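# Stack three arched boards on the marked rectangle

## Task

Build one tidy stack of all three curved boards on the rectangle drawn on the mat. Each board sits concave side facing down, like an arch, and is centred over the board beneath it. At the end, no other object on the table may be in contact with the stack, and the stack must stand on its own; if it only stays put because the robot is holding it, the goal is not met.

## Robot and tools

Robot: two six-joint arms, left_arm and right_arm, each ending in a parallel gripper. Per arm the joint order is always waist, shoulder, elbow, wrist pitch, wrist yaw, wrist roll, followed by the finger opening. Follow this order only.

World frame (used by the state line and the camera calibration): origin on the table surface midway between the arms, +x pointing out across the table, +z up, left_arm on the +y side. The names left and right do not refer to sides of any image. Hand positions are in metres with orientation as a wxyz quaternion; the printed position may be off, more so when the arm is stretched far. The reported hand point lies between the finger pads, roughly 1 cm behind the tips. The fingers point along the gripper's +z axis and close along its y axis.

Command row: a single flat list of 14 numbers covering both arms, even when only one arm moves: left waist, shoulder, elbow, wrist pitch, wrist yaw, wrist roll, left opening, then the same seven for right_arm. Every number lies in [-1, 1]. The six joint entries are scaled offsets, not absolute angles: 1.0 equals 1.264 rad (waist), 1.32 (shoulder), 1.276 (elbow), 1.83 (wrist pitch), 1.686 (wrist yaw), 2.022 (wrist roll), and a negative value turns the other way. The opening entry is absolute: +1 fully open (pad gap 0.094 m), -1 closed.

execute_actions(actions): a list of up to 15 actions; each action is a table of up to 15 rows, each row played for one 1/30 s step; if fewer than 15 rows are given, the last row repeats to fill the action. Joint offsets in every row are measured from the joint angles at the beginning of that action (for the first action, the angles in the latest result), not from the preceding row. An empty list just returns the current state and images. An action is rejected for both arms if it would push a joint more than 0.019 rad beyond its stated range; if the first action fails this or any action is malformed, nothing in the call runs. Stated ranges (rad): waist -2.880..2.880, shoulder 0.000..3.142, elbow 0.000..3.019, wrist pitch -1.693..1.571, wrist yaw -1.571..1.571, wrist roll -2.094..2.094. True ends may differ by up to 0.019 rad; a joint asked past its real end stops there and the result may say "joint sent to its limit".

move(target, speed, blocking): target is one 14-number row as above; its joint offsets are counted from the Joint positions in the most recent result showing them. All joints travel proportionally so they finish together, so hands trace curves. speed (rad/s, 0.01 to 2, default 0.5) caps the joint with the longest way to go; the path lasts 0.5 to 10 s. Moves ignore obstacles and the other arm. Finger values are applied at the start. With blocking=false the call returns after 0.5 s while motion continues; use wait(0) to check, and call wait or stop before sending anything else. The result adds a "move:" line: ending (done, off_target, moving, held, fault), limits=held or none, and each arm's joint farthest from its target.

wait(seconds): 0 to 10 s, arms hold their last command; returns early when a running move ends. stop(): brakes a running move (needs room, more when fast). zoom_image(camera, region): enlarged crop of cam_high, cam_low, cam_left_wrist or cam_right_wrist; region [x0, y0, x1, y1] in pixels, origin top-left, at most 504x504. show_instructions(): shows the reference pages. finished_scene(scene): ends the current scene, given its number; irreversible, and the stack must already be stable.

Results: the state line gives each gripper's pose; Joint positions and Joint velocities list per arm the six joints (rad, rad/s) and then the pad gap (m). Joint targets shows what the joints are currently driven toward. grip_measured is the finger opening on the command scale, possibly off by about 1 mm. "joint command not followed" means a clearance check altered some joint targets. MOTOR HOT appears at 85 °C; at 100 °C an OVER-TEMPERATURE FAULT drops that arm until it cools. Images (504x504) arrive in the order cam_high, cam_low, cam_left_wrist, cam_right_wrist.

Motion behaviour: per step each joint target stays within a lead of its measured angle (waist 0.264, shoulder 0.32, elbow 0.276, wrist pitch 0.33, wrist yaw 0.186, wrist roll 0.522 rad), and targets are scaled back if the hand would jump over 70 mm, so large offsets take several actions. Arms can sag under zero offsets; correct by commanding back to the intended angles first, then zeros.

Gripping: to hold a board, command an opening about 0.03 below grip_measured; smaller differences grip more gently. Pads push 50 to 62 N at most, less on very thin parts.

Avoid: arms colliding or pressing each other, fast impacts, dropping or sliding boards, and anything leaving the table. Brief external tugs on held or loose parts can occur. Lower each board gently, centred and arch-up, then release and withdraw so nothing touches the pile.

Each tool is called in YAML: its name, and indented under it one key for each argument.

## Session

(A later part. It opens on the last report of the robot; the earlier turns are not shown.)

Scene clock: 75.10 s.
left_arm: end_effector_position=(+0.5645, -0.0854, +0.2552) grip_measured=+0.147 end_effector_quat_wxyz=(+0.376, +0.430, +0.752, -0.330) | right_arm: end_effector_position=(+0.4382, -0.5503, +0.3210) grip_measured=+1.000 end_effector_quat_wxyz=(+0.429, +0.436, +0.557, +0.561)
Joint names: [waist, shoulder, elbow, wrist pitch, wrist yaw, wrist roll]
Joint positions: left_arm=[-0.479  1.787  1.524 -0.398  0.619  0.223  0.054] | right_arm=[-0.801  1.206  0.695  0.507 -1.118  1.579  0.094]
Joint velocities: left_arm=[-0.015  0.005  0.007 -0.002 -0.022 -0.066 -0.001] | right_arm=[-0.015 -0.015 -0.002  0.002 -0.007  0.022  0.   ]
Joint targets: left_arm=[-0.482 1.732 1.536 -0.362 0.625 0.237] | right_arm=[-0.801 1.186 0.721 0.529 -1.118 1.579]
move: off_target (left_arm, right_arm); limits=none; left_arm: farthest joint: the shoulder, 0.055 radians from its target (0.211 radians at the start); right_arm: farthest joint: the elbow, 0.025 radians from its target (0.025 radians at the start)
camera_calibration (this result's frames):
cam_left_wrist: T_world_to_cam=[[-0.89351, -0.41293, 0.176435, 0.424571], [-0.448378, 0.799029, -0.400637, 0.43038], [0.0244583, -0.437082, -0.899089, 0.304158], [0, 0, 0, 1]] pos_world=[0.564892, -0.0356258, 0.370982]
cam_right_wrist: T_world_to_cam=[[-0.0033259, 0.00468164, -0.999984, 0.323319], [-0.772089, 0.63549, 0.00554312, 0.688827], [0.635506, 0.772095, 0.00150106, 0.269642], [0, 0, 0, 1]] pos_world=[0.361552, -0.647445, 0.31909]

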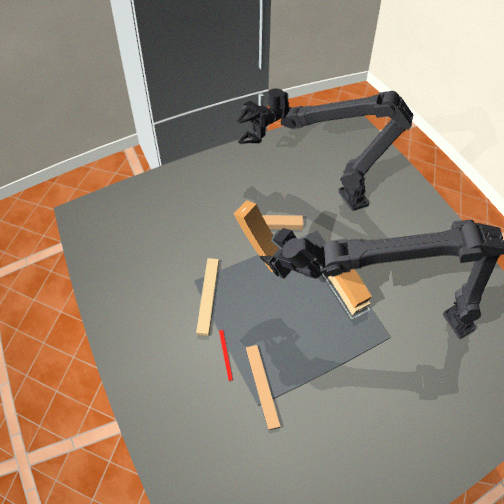

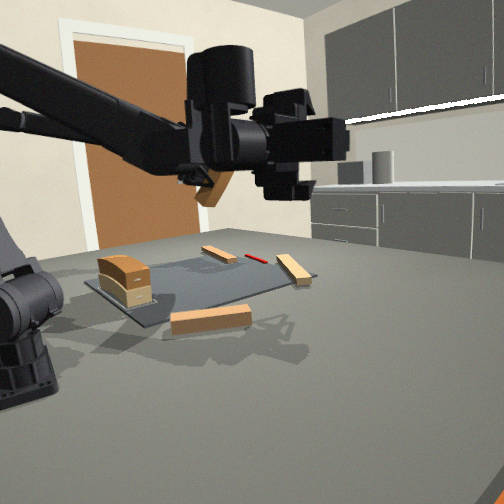

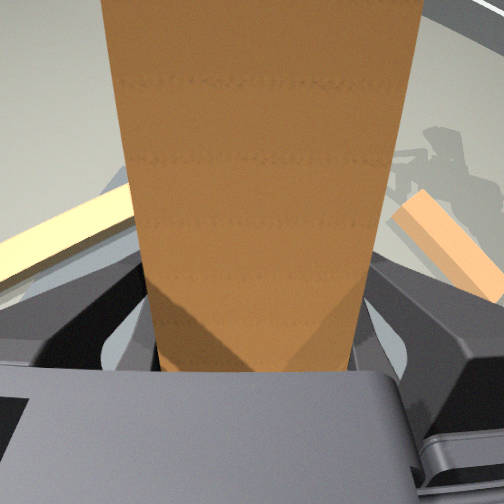

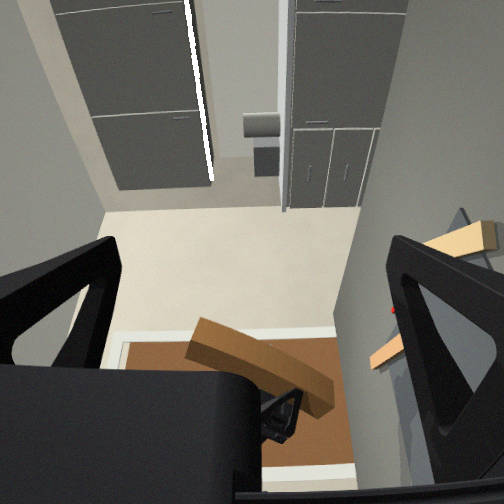

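move:
  target: [0.138,-0.195,-0.393,0.546,0.377,0.63,0.114, 0.3,-0.11,-0.07,0,-0.155,0,1]
  speed: 0.8

Scene clock: 77.90 s.
left_arm: end_effector_position=(+0.4512, +0.0117, +0.3133) grip_measured=+0.145 end_effector_quat_wxyz=(+0.710, +0.704, +0.007, -0.020) | right_arm: end_effector_position=(+0.4284, -0.3383, +0.3282) grip_measured=+1.000 end_effector_quat_wxyz=(+0.249, +0.226, +0.667, +0.665)
Joint names: [waist, shoulder, elbow, wrist pitch, wrist yaw, wrist roll]
Joint positions: left_arm=[-0.309  1.566  1.016  0.578  1.254  1.506  0.054] | right_arm=[-0.428  1.078  0.61   0.507 -1.377  1.579  0.094]
Joint velocities: left_arm=[-0.015 -0.005  0.002  0.002 -0.022 -0.007 -0.   ] | right_arm=[-0.015 -0.005 -0.007 -0.002 -0.007 -0.022  0.   ]
Joint targets: left_arm=[-0.304 1.530 1.023 0.601 1.254 1.497] | right_arm=[-0.422 1.061 0.606 0.507 -1.379 1.579]
move: off_target (left_arm); limits=none; left_arm: farthest joint: the shoulder, 0.036 radians from its target (0.257 radians at the start); right_arm: farthest joint: the shoulder, 0.017 radians from its target (0.145 radians at the start)
camera_calibration (this result's frames):
cam_left_wrist: T_world_to_cam=[[-0.0417107, -0.00549113, -0.999115, 0.332368], [0.824273, 0.564948, -0.0375164, -0.359927], [0.564654, -0.825108, -0.0190382, -0.113296], [0, 0, 0, 1]] pos_world=[0.374515, 0.111684, 0.316413]
cam_right_wrist: T_world_to_cam=[[0.033247, -0.0177541, -0.999289, 0.306045], [-0.997811, 0.056601, -0.0342034, 0.460481], [0.057168, 0.998239, -0.0158334, 0.442199], [0, 0, 0, 1]] pos_world=[0.424018, -0.46205, 0.328579]

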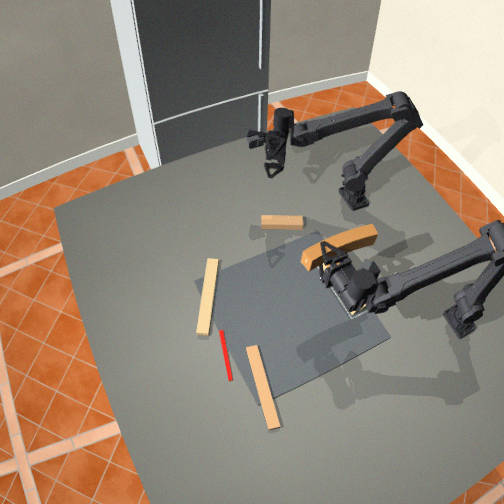

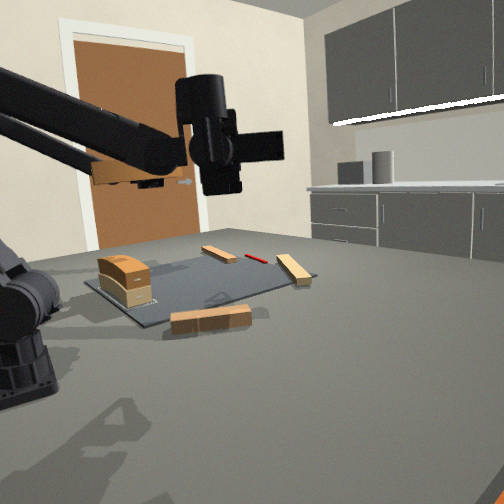

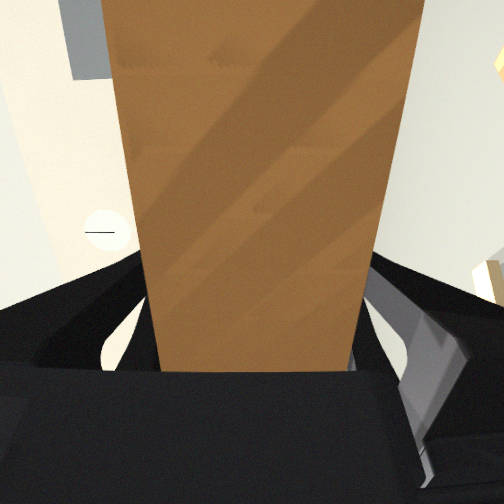

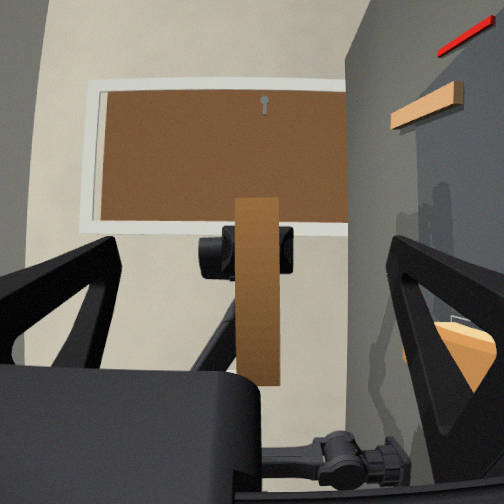

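move:
  target: [0,-0.02,0.02,0.012,0,-0.01,0.114, 0.54,-0.013,0.02,-0.022,0,0,1]
  speed: 0.7

Scene clock: 79.50 s.
left_arm: end_effector_position=(+0.4503, +0.0120, +0.3112) grip_measured=+0.145 end_effector_quat_wxyz=(+0.709, +0.704, +0.006, -0.020) | right_arm: end_effector_position=(+0.3517, -0.0889, +0.3251) grip_measured=+1.000 end_effector_quat_wxyz=(+0.001, -0.001, +0.706, +0.708)
Joint names: [waist, shoulder, elbow, wrist pitch, wrist yaw, wrist roll]
Joint positions: left_arm=[-0.309  1.566  1.011  0.578  1.254  1.512  0.054] | right_arm=[ 0.256  1.078  0.61   0.478 -1.377  1.579  0.094]
Joint velocities: left_arm=[-0.015 -0.005 -0.022 -0.022  0.11   0.037 -0.   ] | right_arm=[ 0.015 -0.005 -0.012 -0.012 -0.051  0.051  0.   ]
Joint targets: left_arm=[-0.309 1.540 1.041 0.600 1.254 1.485] | right_arm=[0.254 1.061 0.636 0.467 -1.377 1.579]
move: off_target (left_arm, right_arm); limits=none; left_arm: farthest joint: the elbow, 0.030 radians from its target (0.026 radians at the start); right_arm: farthest joint: the elbow, 0.025 radians from its target (0.025 radians at the start)
camera_calibration (this result's frames):
cam_left_wrist: T_world_to_cam=[[-0.0399328, -0.00410281, -0.999194, 0.329471], [0.82431, 0.565039, -0.0352637, -0.360189], [0.564728, -0.825054, -0.0191816, -0.112598], [0, 0, 0, 1]] pos_world=[0.373651, 0.111973, 0.314344]
cam_right_wrist: T_world_to_cam=[[0.00816708, 0.00161713, -0.999965, 0.320643], [-0.809507, -0.587061, -0.00756093, 0.237638], [-0.587053, 0.809541, -0.0034855, 0.403305], [0, 0, 0, 1]] pos_world=[0.426513, -0.187503, 0.323835]

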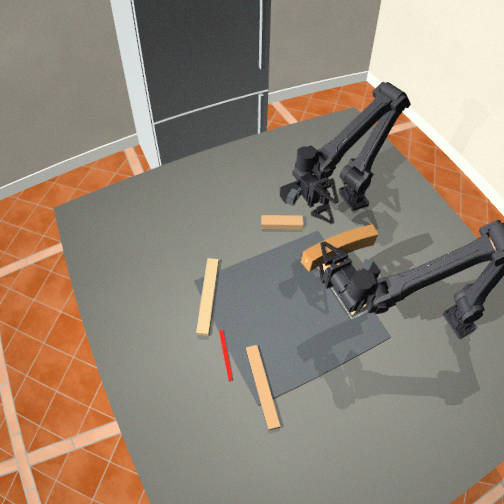

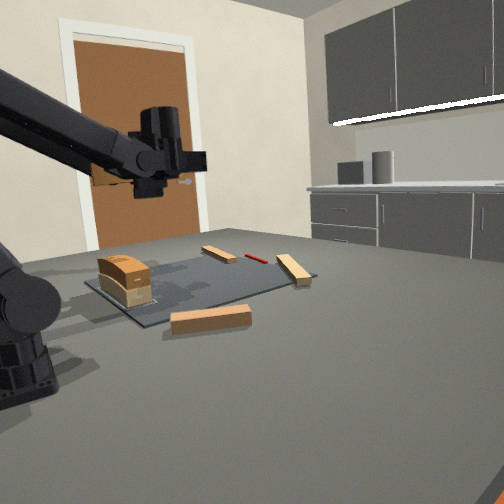

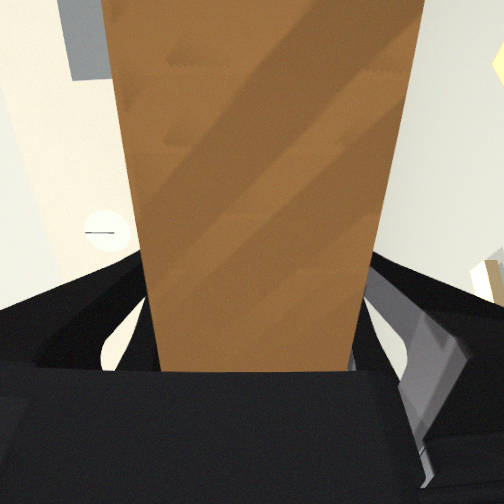

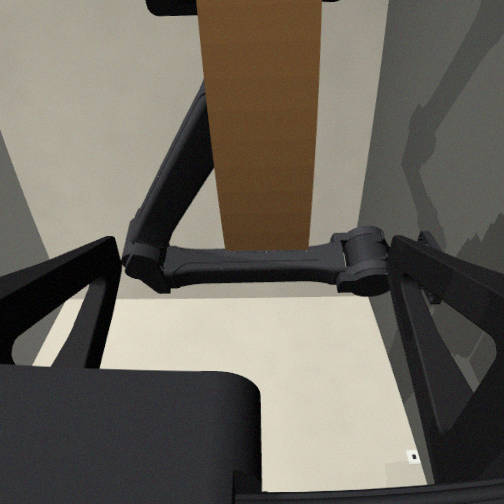

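move:
  target: [0,-0.02,0.028,0.012,0,-0.02,0.114, 0.245,0.09,0.105,0.035,0.188,0,1]
  speed: 0.35

Scene clock: 82.13 s.
left_arm: end_effector_position=(+0.4498, +0.0121, +0.3100) grip_measured=+0.145 end_effector_quat_wxyz=(+0.709, +0.705, +0.011, -0.024) | right_arm: end_effector_position=(+0.3503, +0.0189, +0.3263) grip_measured=+1.000 end_effector_quat_wxyz=(+0.005, +0.000, +0.704, +0.710)
Joint names: [waist, shoulder, elbow, wrist pitch, wrist yaw, wrist roll]
Joint positions: left_arm=[-0.309  1.566  1.009  0.578  1.254  1.501  0.054] | right_arm=[ 0.563  1.186  0.686  0.519 -1.063  1.579  0.094]
Joint velocities: left_arm=[-0.015 -0.005 -0.022 -0.007  0.051 -0.022 -0.001] | right_arm=[ 0.005 -0.005 -0.002 -0.007 -0.051  0.066  0.   ]
Joint targets: left_arm=[-0.309 1.540 1.047 0.600 1.254 1.471] | right_arm=[0.566 1.197 0.744 0.542 -1.060 1.579]
move: off_target (left_arm, right_arm); limits=none; left_arm: farthest joint: the elbow, 0.038 radians from its target (0.035 radians at the start); right_arm: farthest joint: the elbow, 0.058 radians from its target (0.134 radians at the start)
camera_calibration (this result's frames):
cam_left_wrist: T_world_to_cam=[[-0.0527388, -0.00303132, -0.998604, 0.33381], [0.823835, 0.565023, -0.045224, -0.356614], [0.564371, -0.825069, -0.0273014, -0.109516], [0, 0, 0, 1]] pos_world=[0.373203, 0.112149, 0.314227]
cam_right_wrist: T_world_to_cam=[[0.0137932, 0.00823873, -0.999871, 0.319604], [-0.813658, -0.581123, -0.0160127, 0.303819], [-0.58118, 0.813774, -0.00131202, 0.312355], [0, 0, 0, 1]] pos_world=[0.42433, -0.0802633, 0.324838]

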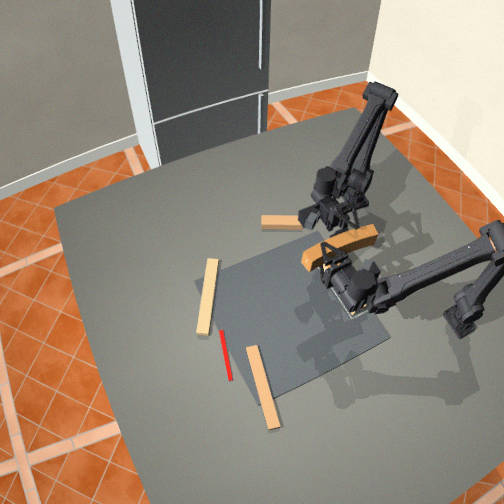

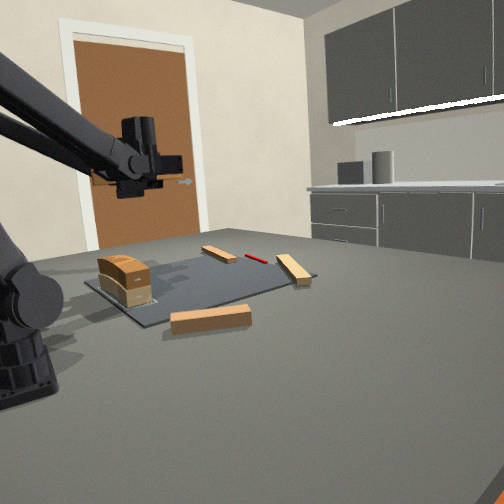

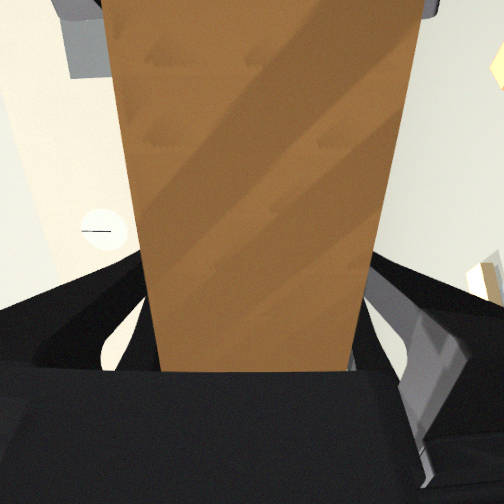

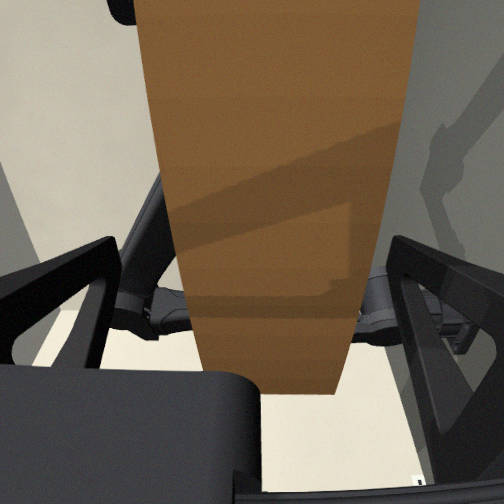

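move:
  target: [0,-0.02,0.028,0.012,0,-0.012,0.114, 0.014,0.022,0.035,0.022,0.008,0,1]
  speed: 0.15

Scene clock: 83.10 s.
left_arm: end_effector_position=(+0.4497, +0.0122, +0.3097) grip_measured=+0.145 end_effector_quat_wxyz=(+0.709, +0.705, +0.010, -0.023) | right_arm: end_effector_position=(+0.3524, +0.0231, +0.3212) grip_measured=+1.000 end_effector_quat_wxyz=(+0.006, +0.001, +0.704, +0.710)
Joint names: [waist, shoulder, elbow, wrist pitch, wrist yaw, wrist roll]
Joint positions: left_arm=[-0.309  1.566  1.008  0.578  1.254  1.504  0.054] | right_arm=[ 0.571  1.205  0.686  0.536 -1.053  1.579  0.094]
Joint velocities: left_arm=[-0.005 -0.024  0.002 -0.012 -0.007 -0.037  0.001] | right_arm=[-0.015 -0.015 -0.012  0.012 -0.007 -0.007  0.   ]
Joint targets: left_arm=[-0.309 1.540 1.045 0.600 1.254 1.477] | right_arm=[0.580 1.215 0.730 0.559 -1.049 1.579]
move: off_target (left_arm, right_arm); limits=none; left_arm: farthest joint: the elbow, 0.037 radians from its target (0.036 radians at the start); right_arm: farthest joint: the elbow, 0.045 radians from its target (0.045 radians at the start)
camera_calibration (this result's frames):
cam_left_wrist: T_world_to_cam=[[-0.0504112, -0.00283842, -0.998725, 0.332447], [0.823927, 0.565048, -0.0431941, -0.35721], [0.56445, -0.825053, -0.0261461, -0.109796], [0, 0, 0, 1]] pos_world=[0.373048, 0.112197, 0.313723]
cam_right_wrist: T_world_to_cam=[[0.012057, 0.00744066, -0.9999, 0.315084], [-0.815012, -0.579272, -0.0141382, 0.307764], [-0.579319, 0.815101, -0.000920038, 0.309366], [0, 0, 0, 1]] pos_world=[0.426254, -0.0762296, 0.319688]

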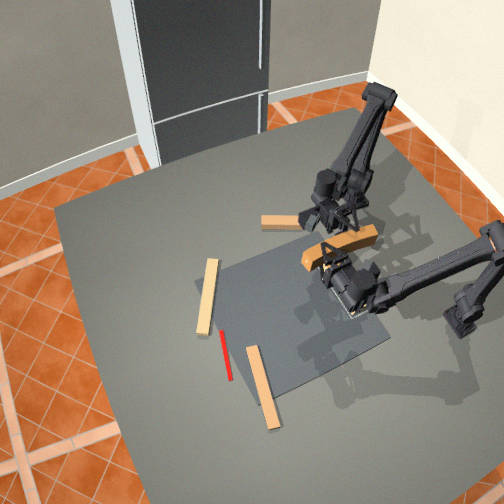

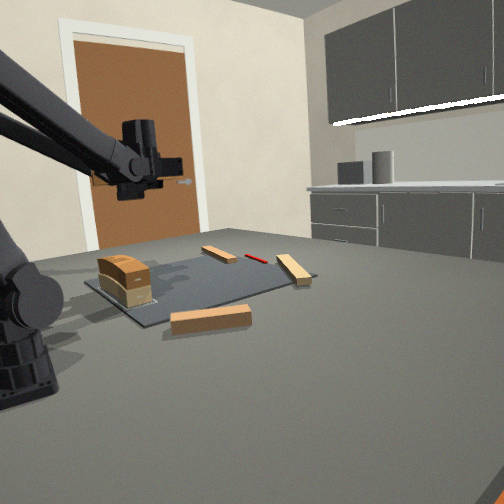

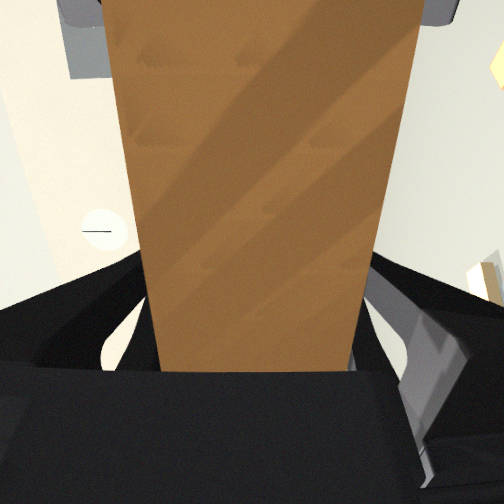

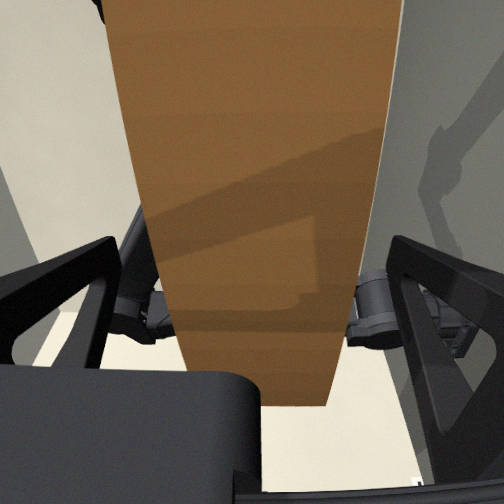

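Centred; closing the right gripper.

execute_actions:
  actions:
    - [[0,-0.02,0.028,0.012,0,-0.012,0.114,0,0,0.035,0.012,0,0,0.7],[0,-0.02,0.028,0.012,0,-0.012,0.114,0,0,0.035,0.012,0,0,0.5],[0,-0.02,0.028,0.012,0,-0.012,0.114,0,0,0.035,0.012,0,0,0.35],[0,-0.02,0.028,0.012,0,-0.012,0.114,0,0,0.035,0.012,0,0,0.28],[0,-0.02,0.028,0.012,0,-0.012,0.114,0,0,0.035,0.012,0,0,0.24],[0,-0.02,0.028,0.012,0,-0.012,0.114,0,0,0.035,0.012,0,0,0.22],[0,-0.02,0.028,0.012,0,-0.012,0.114,0,0,0.035,0.012,0,0,0.2],[0,-0.02,0.028,0.012,0,-0.012,0.114,0,0,0.035,0.012,0,0,0.185],[0,-0.02,0.028,0.012,0,-0.012,0.114,0,0,0.035,0.012,0,0,0.17],[0,-0.02,0.028,0.012,0,-0.012,0.114,0,0,0.035,0.012,0,0,0.155],[0,-0.02,0.028,0.012,0,-0.012,0.114,0,0,0.035,0.012,0,0,0.14],[0,-0.02,0.028,0.012,0,-0.012,0.114,0,0,0.035,0.012,0,0,0.125]]

Scene clock: 83.93 s.
left_arm: end_effector_position=(+0.4497, +0.0122, +0.3097) grip_measured=+0.145 end_effector_quat_wxyz=(+0.709, +0.705, +0.014, -0.027) | right_arm: end_effector_position=(+0.3524, +0.0231, +0.3212) grip_measured=+0.160 end_effector_quat_wxyz=(+0.006, +0.001, +0.704, +0.710)
Joint names: [waist, shoulder, elbow, wrist pitch, wrist yaw, wrist roll]
Joint positions: left_arm=[-0.309  1.566  1.008  0.578  1.254  1.495  0.054] | right_arm=[ 0.571  1.205  0.686  0.536 -1.053  1.579  0.054]
Joint velocities: left_arm=[ 0.005  0.015 -0.022  0.002  0.007  0.051 -0.001] | right_arm=[-0.005 -0.005 -0.007 -0.017 -0.081  0.007 -0.   ]
Joint targets: left_arm=[-0.309 1.540 1.044 0.600 1.254 1.480] | right_arm=[0.571 1.205 0.730 0.557 -1.053 1.579]
camera_calibration (this result's frames):
cam_left_wrist: T_world_to_cam=[[-0.0603141, -0.00268133, -0.998176, 0.336733], [0.823278, 0.565319, -0.0512646, -0.354475], [0.564425, -0.824868, -0.0318892, -0.108046], [0, 0, 0, 1]] pos_world=[0.373125, 0.112171, 0.314502]
cam_right_wrist: T_world_to_cam=[[0.012057, 0.00744066, -0.9999, 0.315084], [-0.815012, -0.579272, -0.0141382, 0.307764], [-0.579319, 0.815101, -0.000920038, 0.309366], [0, 0, 0, 1]] pos_world=[0.426254, -0.0762296, 0.319688]

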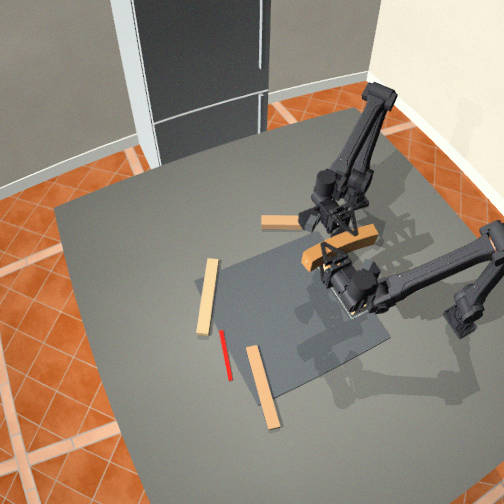

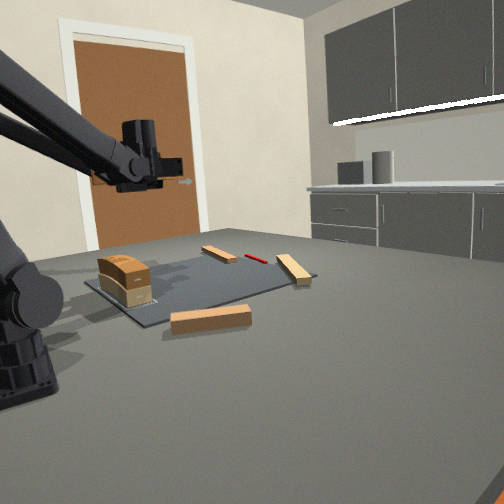

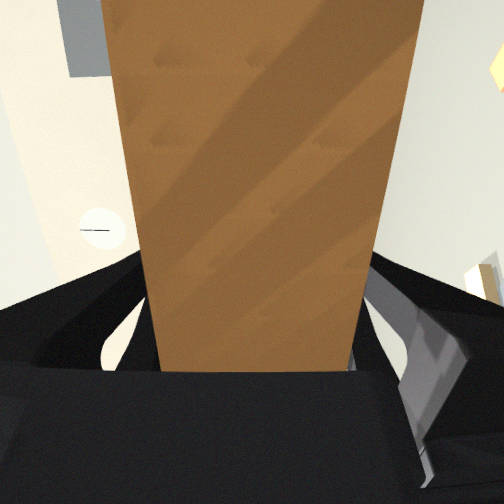

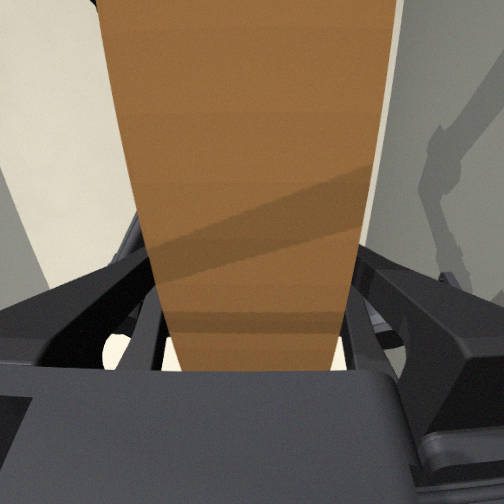

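execute_actions:
  actions:
    - [[0,0,0.02,0.01,0,0,0.13,0,-0.012,0.06,0.014,0,-0.005,0.122],[0,0,0.02,0.01,0,0,0.14,0,-0.012,0.06,0.014,0,-0.005,0.122],[0,0,0.02,0.01,0,0,0.15,0,-0.012,0.06,0.014,0,-0.005,0.122],[0,0,0.02,0.01,0,0,0.17,0,-0.012,0.06,0.014,0,-0.005,0.122],[0,0,0.02,0.01,0,0,0.25,0,-0.012,0.06,0.014,0,-0.005,0.122],[0,0,0.02,0.01,0,0,0.5,0,-0.012,0.06,0.014,0,-0.005,0.122],[0,0,0.02,0.01,0,0,1,0,-0.012,0.06,0.014,0,-0.005,0.122]]

move:
  target: [0.7,-0.1,0.03,0.01,0,0,1, 0,-0.012,0.05,0.014,0,-0.005,0.122]
  speed: 0.8

Scene clock: 84.73 s.
left_arm: end_effector_position=(+0.4497, +0.0122, +0.3100) grip_measured=+1.000 end_effector_quat_wxyz=(+0.709, +0.705, +0.013, -0.026) | right_arm: end_effector_position=(+0.3524, +0.0231, +0.3212) grip_measured=+0.159 end_effector_quat_wxyz=(+0.006, +0.001, +0.704, +0.710)
Joint names: [waist, shoulder, elbow, wrist pitch, wrist yaw, wrist roll]
Joint positions: left_arm=[-0.309  1.566  1.008  0.58   1.254  1.495  0.094] | right_arm=[ 0.571  1.205  0.686  0.536 -1.053  1.578  0.054]
Joint velocities: left_arm=[-0.005 -0.015 -0.007  0.007 -0.022 -0.095  0.   ] | right_arm=[-0.015 -0.005 -0.027 -0.007 -0.022  0.051  0.   ]
Joint targets: left_arm=[-0.309 1.566 1.034 0.596 1.254 1.495] | right_arm=[0.571 1.189 0.762 0.561 -1.053 1.569]
camera_calibration (this result's frames):
cam_left_wrist: T_world_to_cam=[[-0.0581563, -0.00343254, -0.998302, 0.336102], [0.823387, 0.565281, -0.0499102, -0.354925], [0.564492, -0.824891, -0.0300483, -0.108633], [0, 0, 0, 1]] pos_world=[0.37311, 0.112176, 0.314553]
cam_right_wrist: T_world_to_cam=[[0.0128198, 0.00743297, -0.99989, 0.314813], [-0.815004, -0.579267, -0.0147555, 0.30796], [-0.579313, 0.815104, -0.00136819, 0.309508], [0, 0, 0, 1]] pos_world=[0.426255, -0.0762301, 0.319746]

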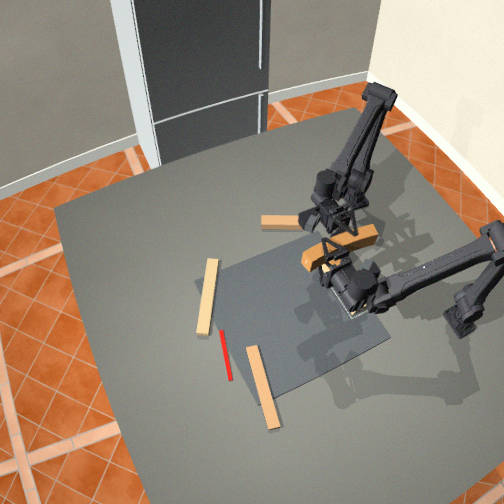

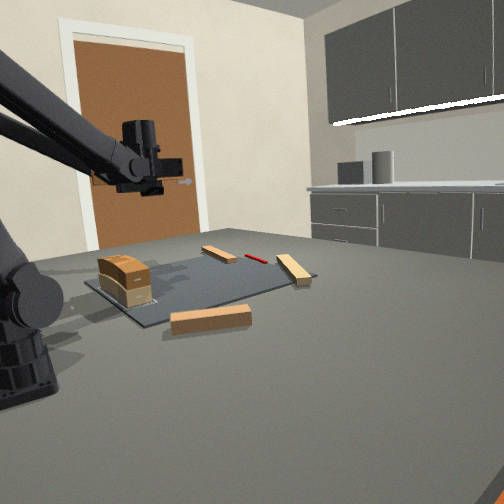

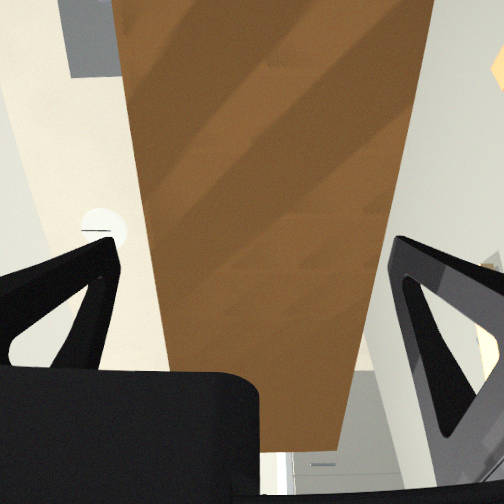

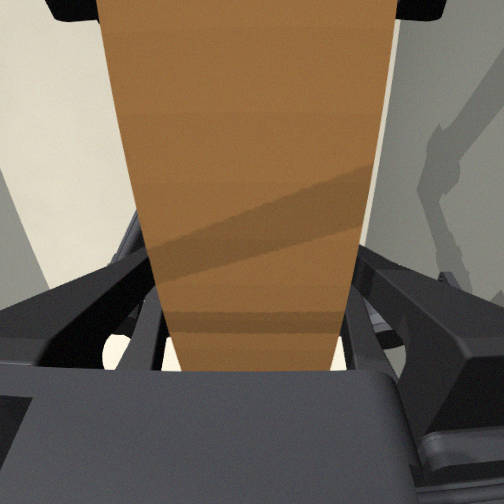

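Scene clock: 86.53 s.
left_arm: end_effector_position=(+0.5182, +0.4759, +0.3696) grip_measured=+1.000 end_effector_quat_wxyz=(+0.646, +0.636, +0.272, +0.323) | right_arm: end_effector_position=(+0.3522, +0.0230, +0.3123) grip_measured=+0.159 end_effector_quat_wxyz=(-0.003, +0.010, +0.708, +0.706)
Joint names: [waist, shoulder, elbow, wrist pitch, wrist yaw, wrist roll]
Joint positions: left_arm=[0.58  1.449 1.008 0.583 1.254 1.495 0.094] | right_arm=[ 0.571  1.214  0.676  0.532 -1.053  1.584  0.054]
Joint velocities: left_arm=[-0.015 -0.005  0.002 -0.007 -0.037 -0.007  0.   ] | right_arm=[ 0.005 -0.024 -0.012 -0.007 -0.007  0.007  0.   ]
Joint targets: left_arm=[0.575 1.434 1.046 0.599 1.254 1.495] | right_arm=[0.571 1.189 0.749 0.561 -1.053 1.568]
move: off_target (left_arm, right_arm); limits=none; left_arm: farthest joint: the elbow, 0.038 radians from its target (0.038 radians at the start); right_arm: farthest joint: the elbow, 0.074 radians from its target (0.064 radians at the start)
camera_calibration (this result's frames):
cam_left_wrist: T_world_to_cam=[[0.067798, 0.0156319, -0.997577, 0.32657], [0.0816091, 0.99644, 0.0211605, -0.517522], [0.994356, -0.0828459, 0.0662809, -0.374446], [0, 0, 0, 1]] pos_world=[0.392426, 0.479553, 0.361549]
cam_right_wrist: T_world_to_cam=[[-0.0122311, -0.00327473, -0.99992, 0.314953], [-0.815032, -0.579294, 0.0118668, 0.29933], [-0.579286, 0.815112, 0.00441641, 0.307658], [0, 0, 0, 1]] pos_world=[0.426038, -0.0763444, 0.310017]

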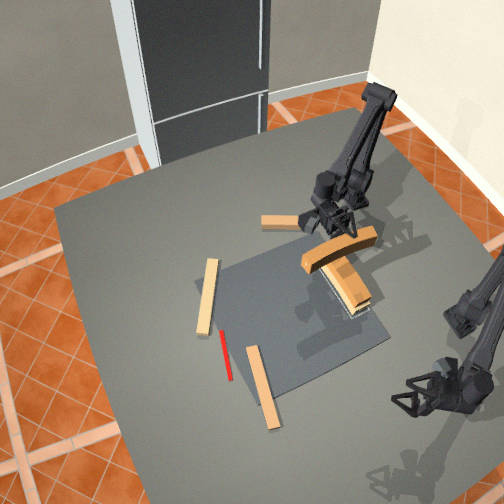

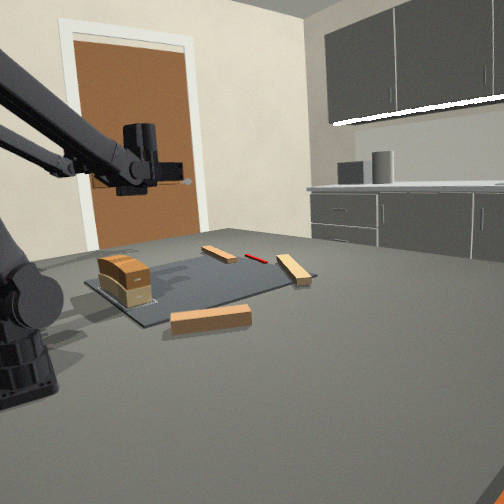

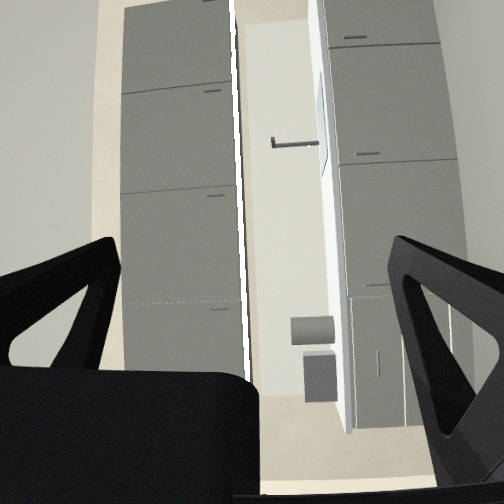

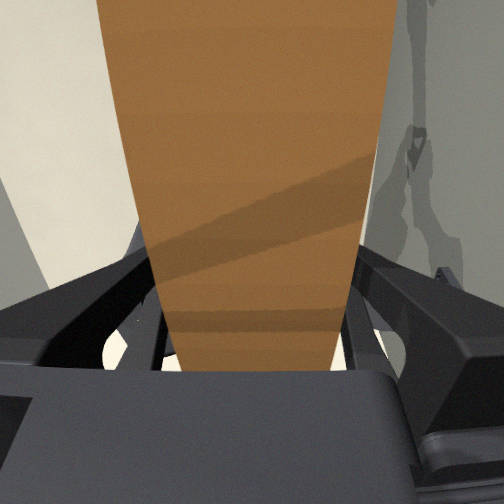

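move:
  target: [0,0,0.03,0.01,0,0,1, 0.114,0.055,0.29,-0.5,0.312,-0.586,0.122]
  speed: 0.8

Scene clock: 89.30 s.
left_arm: end_effector_position=(+0.5182, +0.4759, +0.3698) grip_measured=+1.000 end_effector_quat_wxyz=(+0.646, +0.636, +0.271, +0.323) | right_arm: end_effector_position=(+0.3963, +0.0534, +0.2359) grip_measured=+0.158 end_effector_quat_wxyz=(+0.219, -0.203, +0.865, +0.404)
Joint names: [waist, shoulder, elbow, wrist pitch, wrist yaw, wrist roll]
Joint positions: left_arm=[0.58  1.449 1.008 0.585 1.254 1.495 0.094] | right_arm=[ 0.706  1.297  0.953 -0.389 -0.525  0.42   0.054]
Joint velocities: left_arm=[-0.015 -0.005  0.002 -0.002 -0.037  0.125  0.   ] | right_arm=[ 0.005 -0.005 -0.007  0.007 -0.022  0.066  0.   ]
Joint targets: left_arm=[0.580 1.449 1.046 0.601 1.254 1.495] | right_arm=[0.715 1.287 1.046 -0.384 -0.526 0.399]
move: off_target (left_arm, right_arm); limits=none; left_arm: farthest joint: the elbow, 0.038 radians from its target (0.038 radians at the start); right_arm: farthest joint: the elbow, 0.093 radians from its target (0.370 radians at the start)
camera_calibration (this result's frames):
cam_left_wrist: T_world_to_cam=[[0.0690926, 0.0164325, -0.997475, 0.325675], [0.081581, 0.996422, 0.0220661, -0.517822], [0.994269, -0.0828996, 0.0675048, -0.374818], [0, 0, 0, 1]] pos_world=[0.392413, 0.479545, 0.361581]
cam_right_wrist: T_world_to_cam=[[0.533327, -0.590374, -0.605823, -0.0386054], [-0.787988, -0.607184, -0.101993, 0.371386], [-0.307632, 0.531777, -0.789035, 0.403414], [0, 0, 0, 1]] pos_world=[0.43734, -0.0118181, 0.332798]

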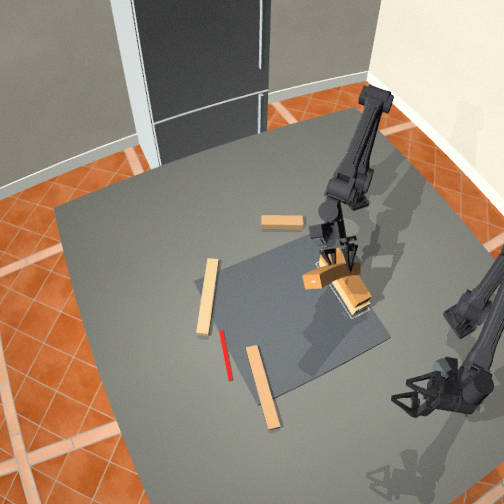

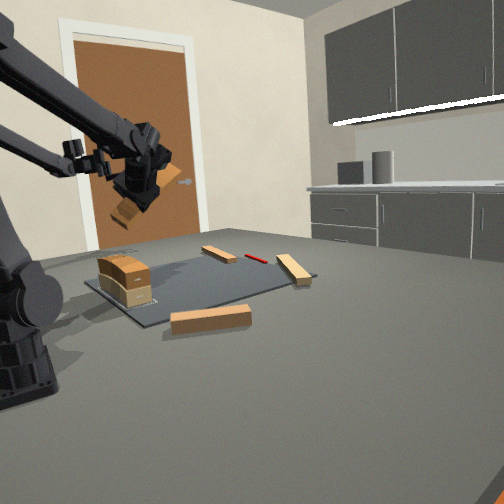

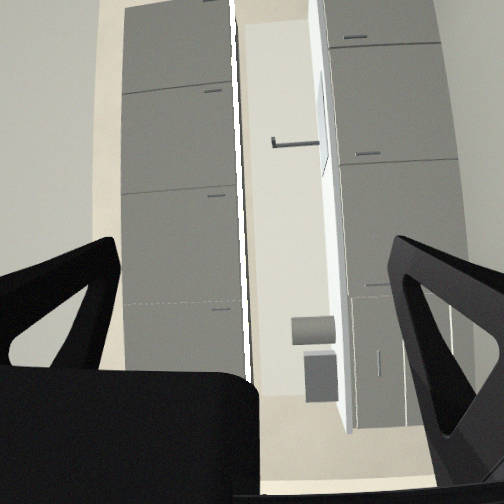

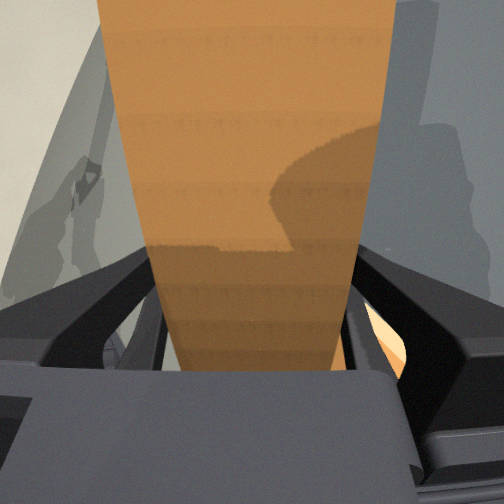

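move:
  target: [0,0,0.03,0,0,0,1, 0.128,0.08,0.225,-0.5,0.311,-0.605,0.122]
  speed: 0.8

zoom_image:
  camera: "cam_high"
  region: [290,210,410,330]

zoom_image:
  camera: "cam_low"
  region: [70,200,190,320]

Scene clock: 91.97 s.
left_arm: end_effector_position=(+0.5182, +0.4759, +0.3698) grip_measured=+1.000 end_effector_quat_wxyz=(+0.646, +0.636, +0.271, +0.323) | right_arm: end_effector_position=(+0.3221, -0.0323, +0.1753) grip_measured=+0.157 end_effector_quat_wxyz=(-0.013, +0.714, -0.700, -0.000)
Joint names: [waist, shoulder, elbow, wrist pitch, wrist yaw, wrist roll]
Joint positions: left_arm=[0.58  1.449 1.008 0.585 1.254 1.495 0.094] | right_arm=[ 0.861  1.407  1.158 -1.295 -0.001 -0.793  0.054]
Joint velocities: left_arm=[-0.005 -0.015 -0.002 -0.002  0.007  0.037  0.   ] | right_arm=[ 0.015 -0.005 -0.002  0.012  0.007 -0.007 -0.   ]
Joint targets: left_arm=[0.580 1.449 1.046 0.585 1.254 1.495] | right_arm=[0.868 1.402 1.240 -1.303 -0.001 -0.803]
move: off_target (left_arm, right_arm); limits=none; left_arm: farthest joint: the elbow, 0.038 radians from its target (0.038 radians at the start); right_arm: farthest joint: the elbow, 0.082 radians from its target (0.287 radians at the start)
camera_calibration (this result's frames):
cam_left_wrist: T_world_to_cam=[[0.0690926, 0.0164325, -0.997475, 0.325675], [0.081581, 0.996422, 0.0220661, -0.517822], [0.994269, -0.0828996, 0.0675048, -0.374818], [0, 0, 0, 1]] pos_world=[0.392413, 0.479545, 0.361581]
cam_right_wrist: T_world_to_cam=[[0.99948, 0.0260239, 0.0190357, -0.326087], [0.0104787, -0.820509, 0.571538, -0.127494], [0.0304926, -0.571041, -0.820355, 0.239267], [0, 0, 0, 1]] pos_world=[0.319958, 0.0405075, 0.275359]

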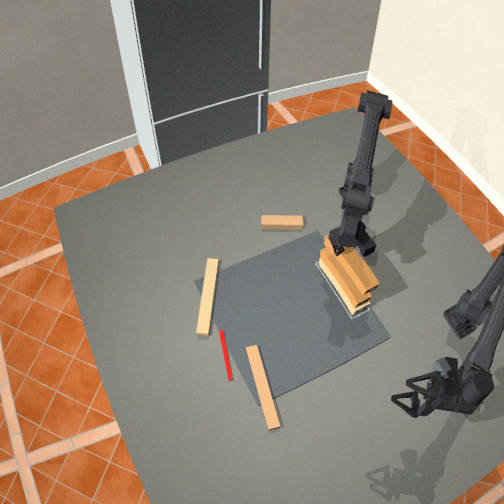

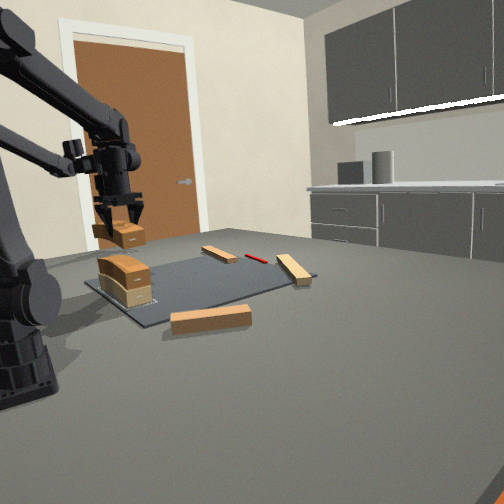

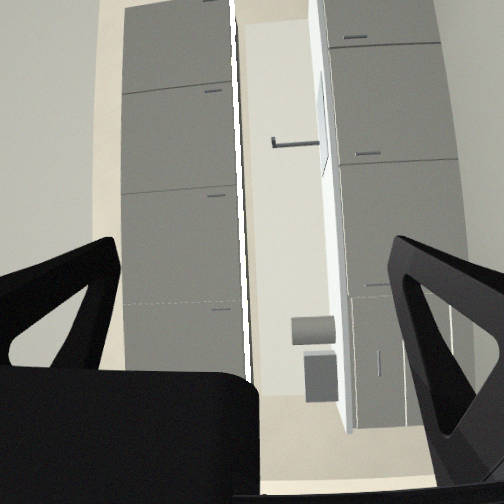

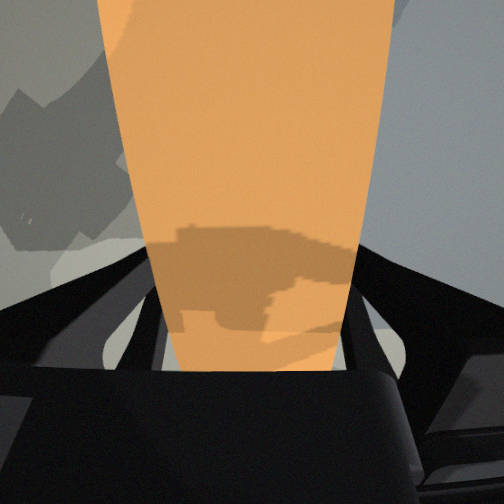

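Region (290, 210, 410, 330) of cam_high's 504x504 image, scaled by 4.200, with more detail than that image has.

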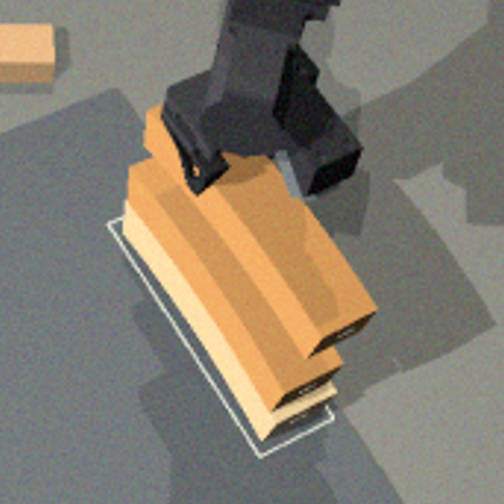

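Region (70, 200, 190, 320) of cam_low's 504x504 image, scaled by 4.200, with more detail than that image has.

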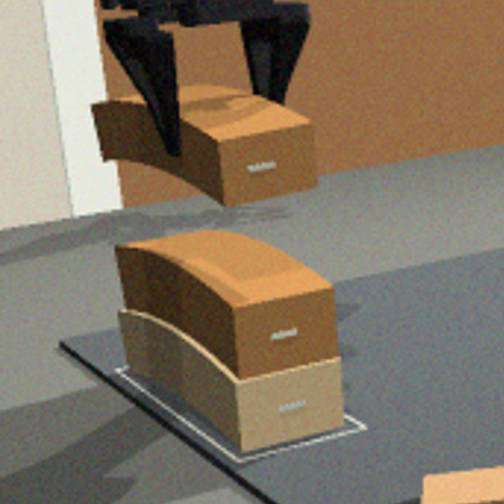

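move:
  target: [0,0,0.03,0,0,0,1, -0.013,0.003,-0.054,0.05,0,0.012,0.122]
  speed: 0.15

zoom_image:
  camera: "cam_high"
  region: [290,210,410,330]

zoom_image:
  camera: "cam_low"
  region: [70,200,190,320]

Scene clock: 93.33 s.
left_arm: end_effector_position=(+0.5182, +0.4759, +0.3698) grip_measured=+1.000 end_effector_quat_wxyz=(+0.646, +0.636, +0.271, +0.323) | right_arm: end_effector_position=(+0.3173, -0.0412, +0.1427) grip_measured=+0.157 end_effector_quat_wxyz=(-0.006, +0.707, -0.707, -0.000)
Joint names: [waist, shoulder, elbow, wrist pitch, wrist yaw, wrist roll]
Joint positions: left_arm=[0.58  1.449 1.008 0.585 1.254 1.495 0.094] | right_arm=[ 0.854  1.418  1.08  -1.222 -0.001 -0.779  0.054]
Joint velocities: left_arm=[-0.005 -0.015 -0.007 -0.002  0.022 -0.11   0.   ] | right_arm=[-0.015 -0.005 -0.017  0.007 -0.037 -0.037 -0.   ]
Joint targets: left_arm=[0.580 1.449 1.046 0.585 1.254 1.495] | right_arm=[0.844 1.411 1.089 -1.203 -0.001 -0.769]
move: off_target (left_arm); limits=none; left_arm: farthest joint: the elbow, 0.038 radians from its target (0.038 radians at the start); right_arm: farthest joint: the wrist pitch, 0.018 radians from its target (0.091 radians at the start)
camera_calibration (this result's frames):
cam_left_wrist: T_world_to_cam=[[0.0690926, 0.0164325, -0.997475, 0.325675], [0.081581, 0.996422, 0.0220661, -0.517822], [0.994269, -0.0828996, 0.0675048, -0.374818], [0, 0, 0, 1]] pos_world=[0.392413, 0.479545, 0.361581]
cam_right_wrist: T_world_to_cam=[[0.999955, 0.00519467, 0.00797864, -0.319873], [-0.000403853, -0.814135, 0.580676, -0.113674], [0.00951211, -0.580653, -0.814096, 0.21293], [0, 0, 0, 1]] pos_world=[0.317787, 0.032754, 0.241906]

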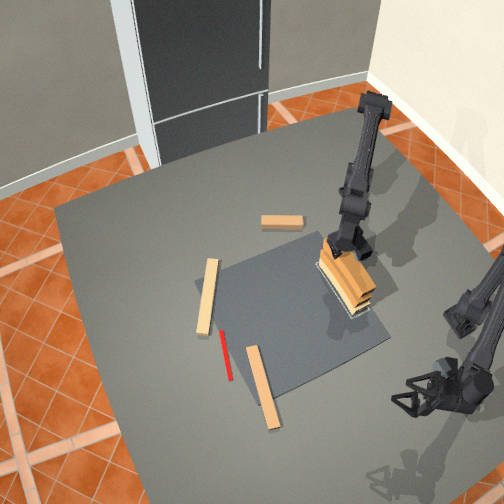

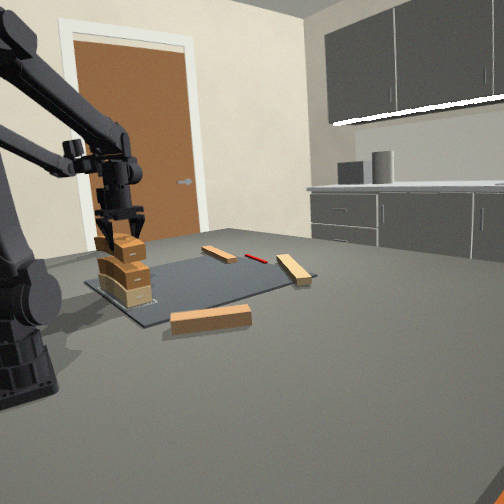

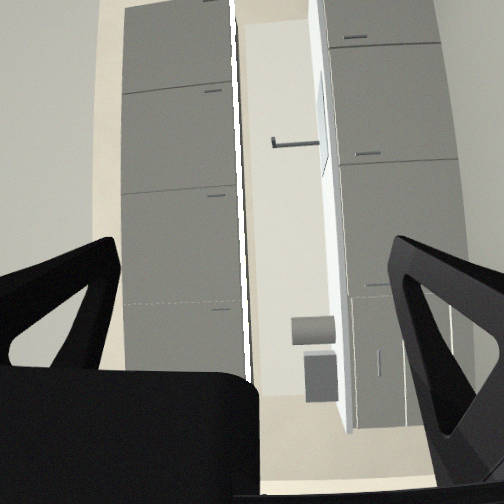

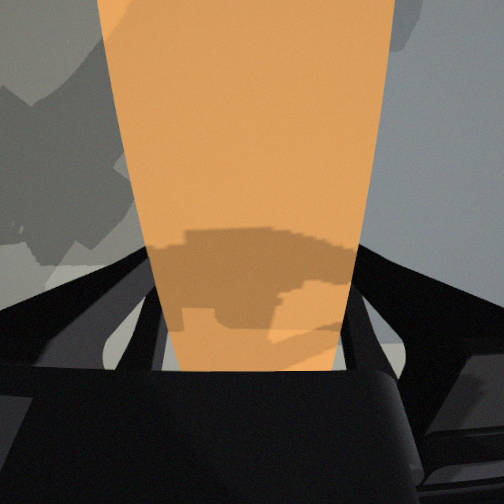

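Region (290, 210, 410, 330) of cam_high's 504x504 image, scaled by 4.200, with more detail than that image has.

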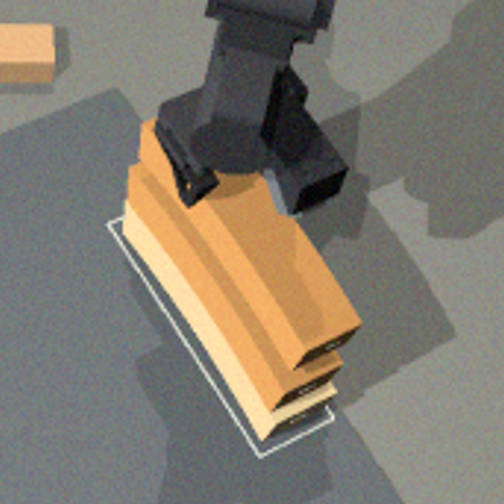

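Region (70, 200, 190, 320) of cam_low's 504x504 image, scaled by 4.200, with more detail than that image has.

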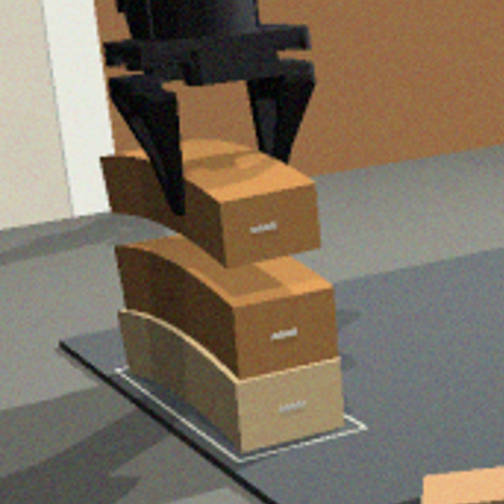

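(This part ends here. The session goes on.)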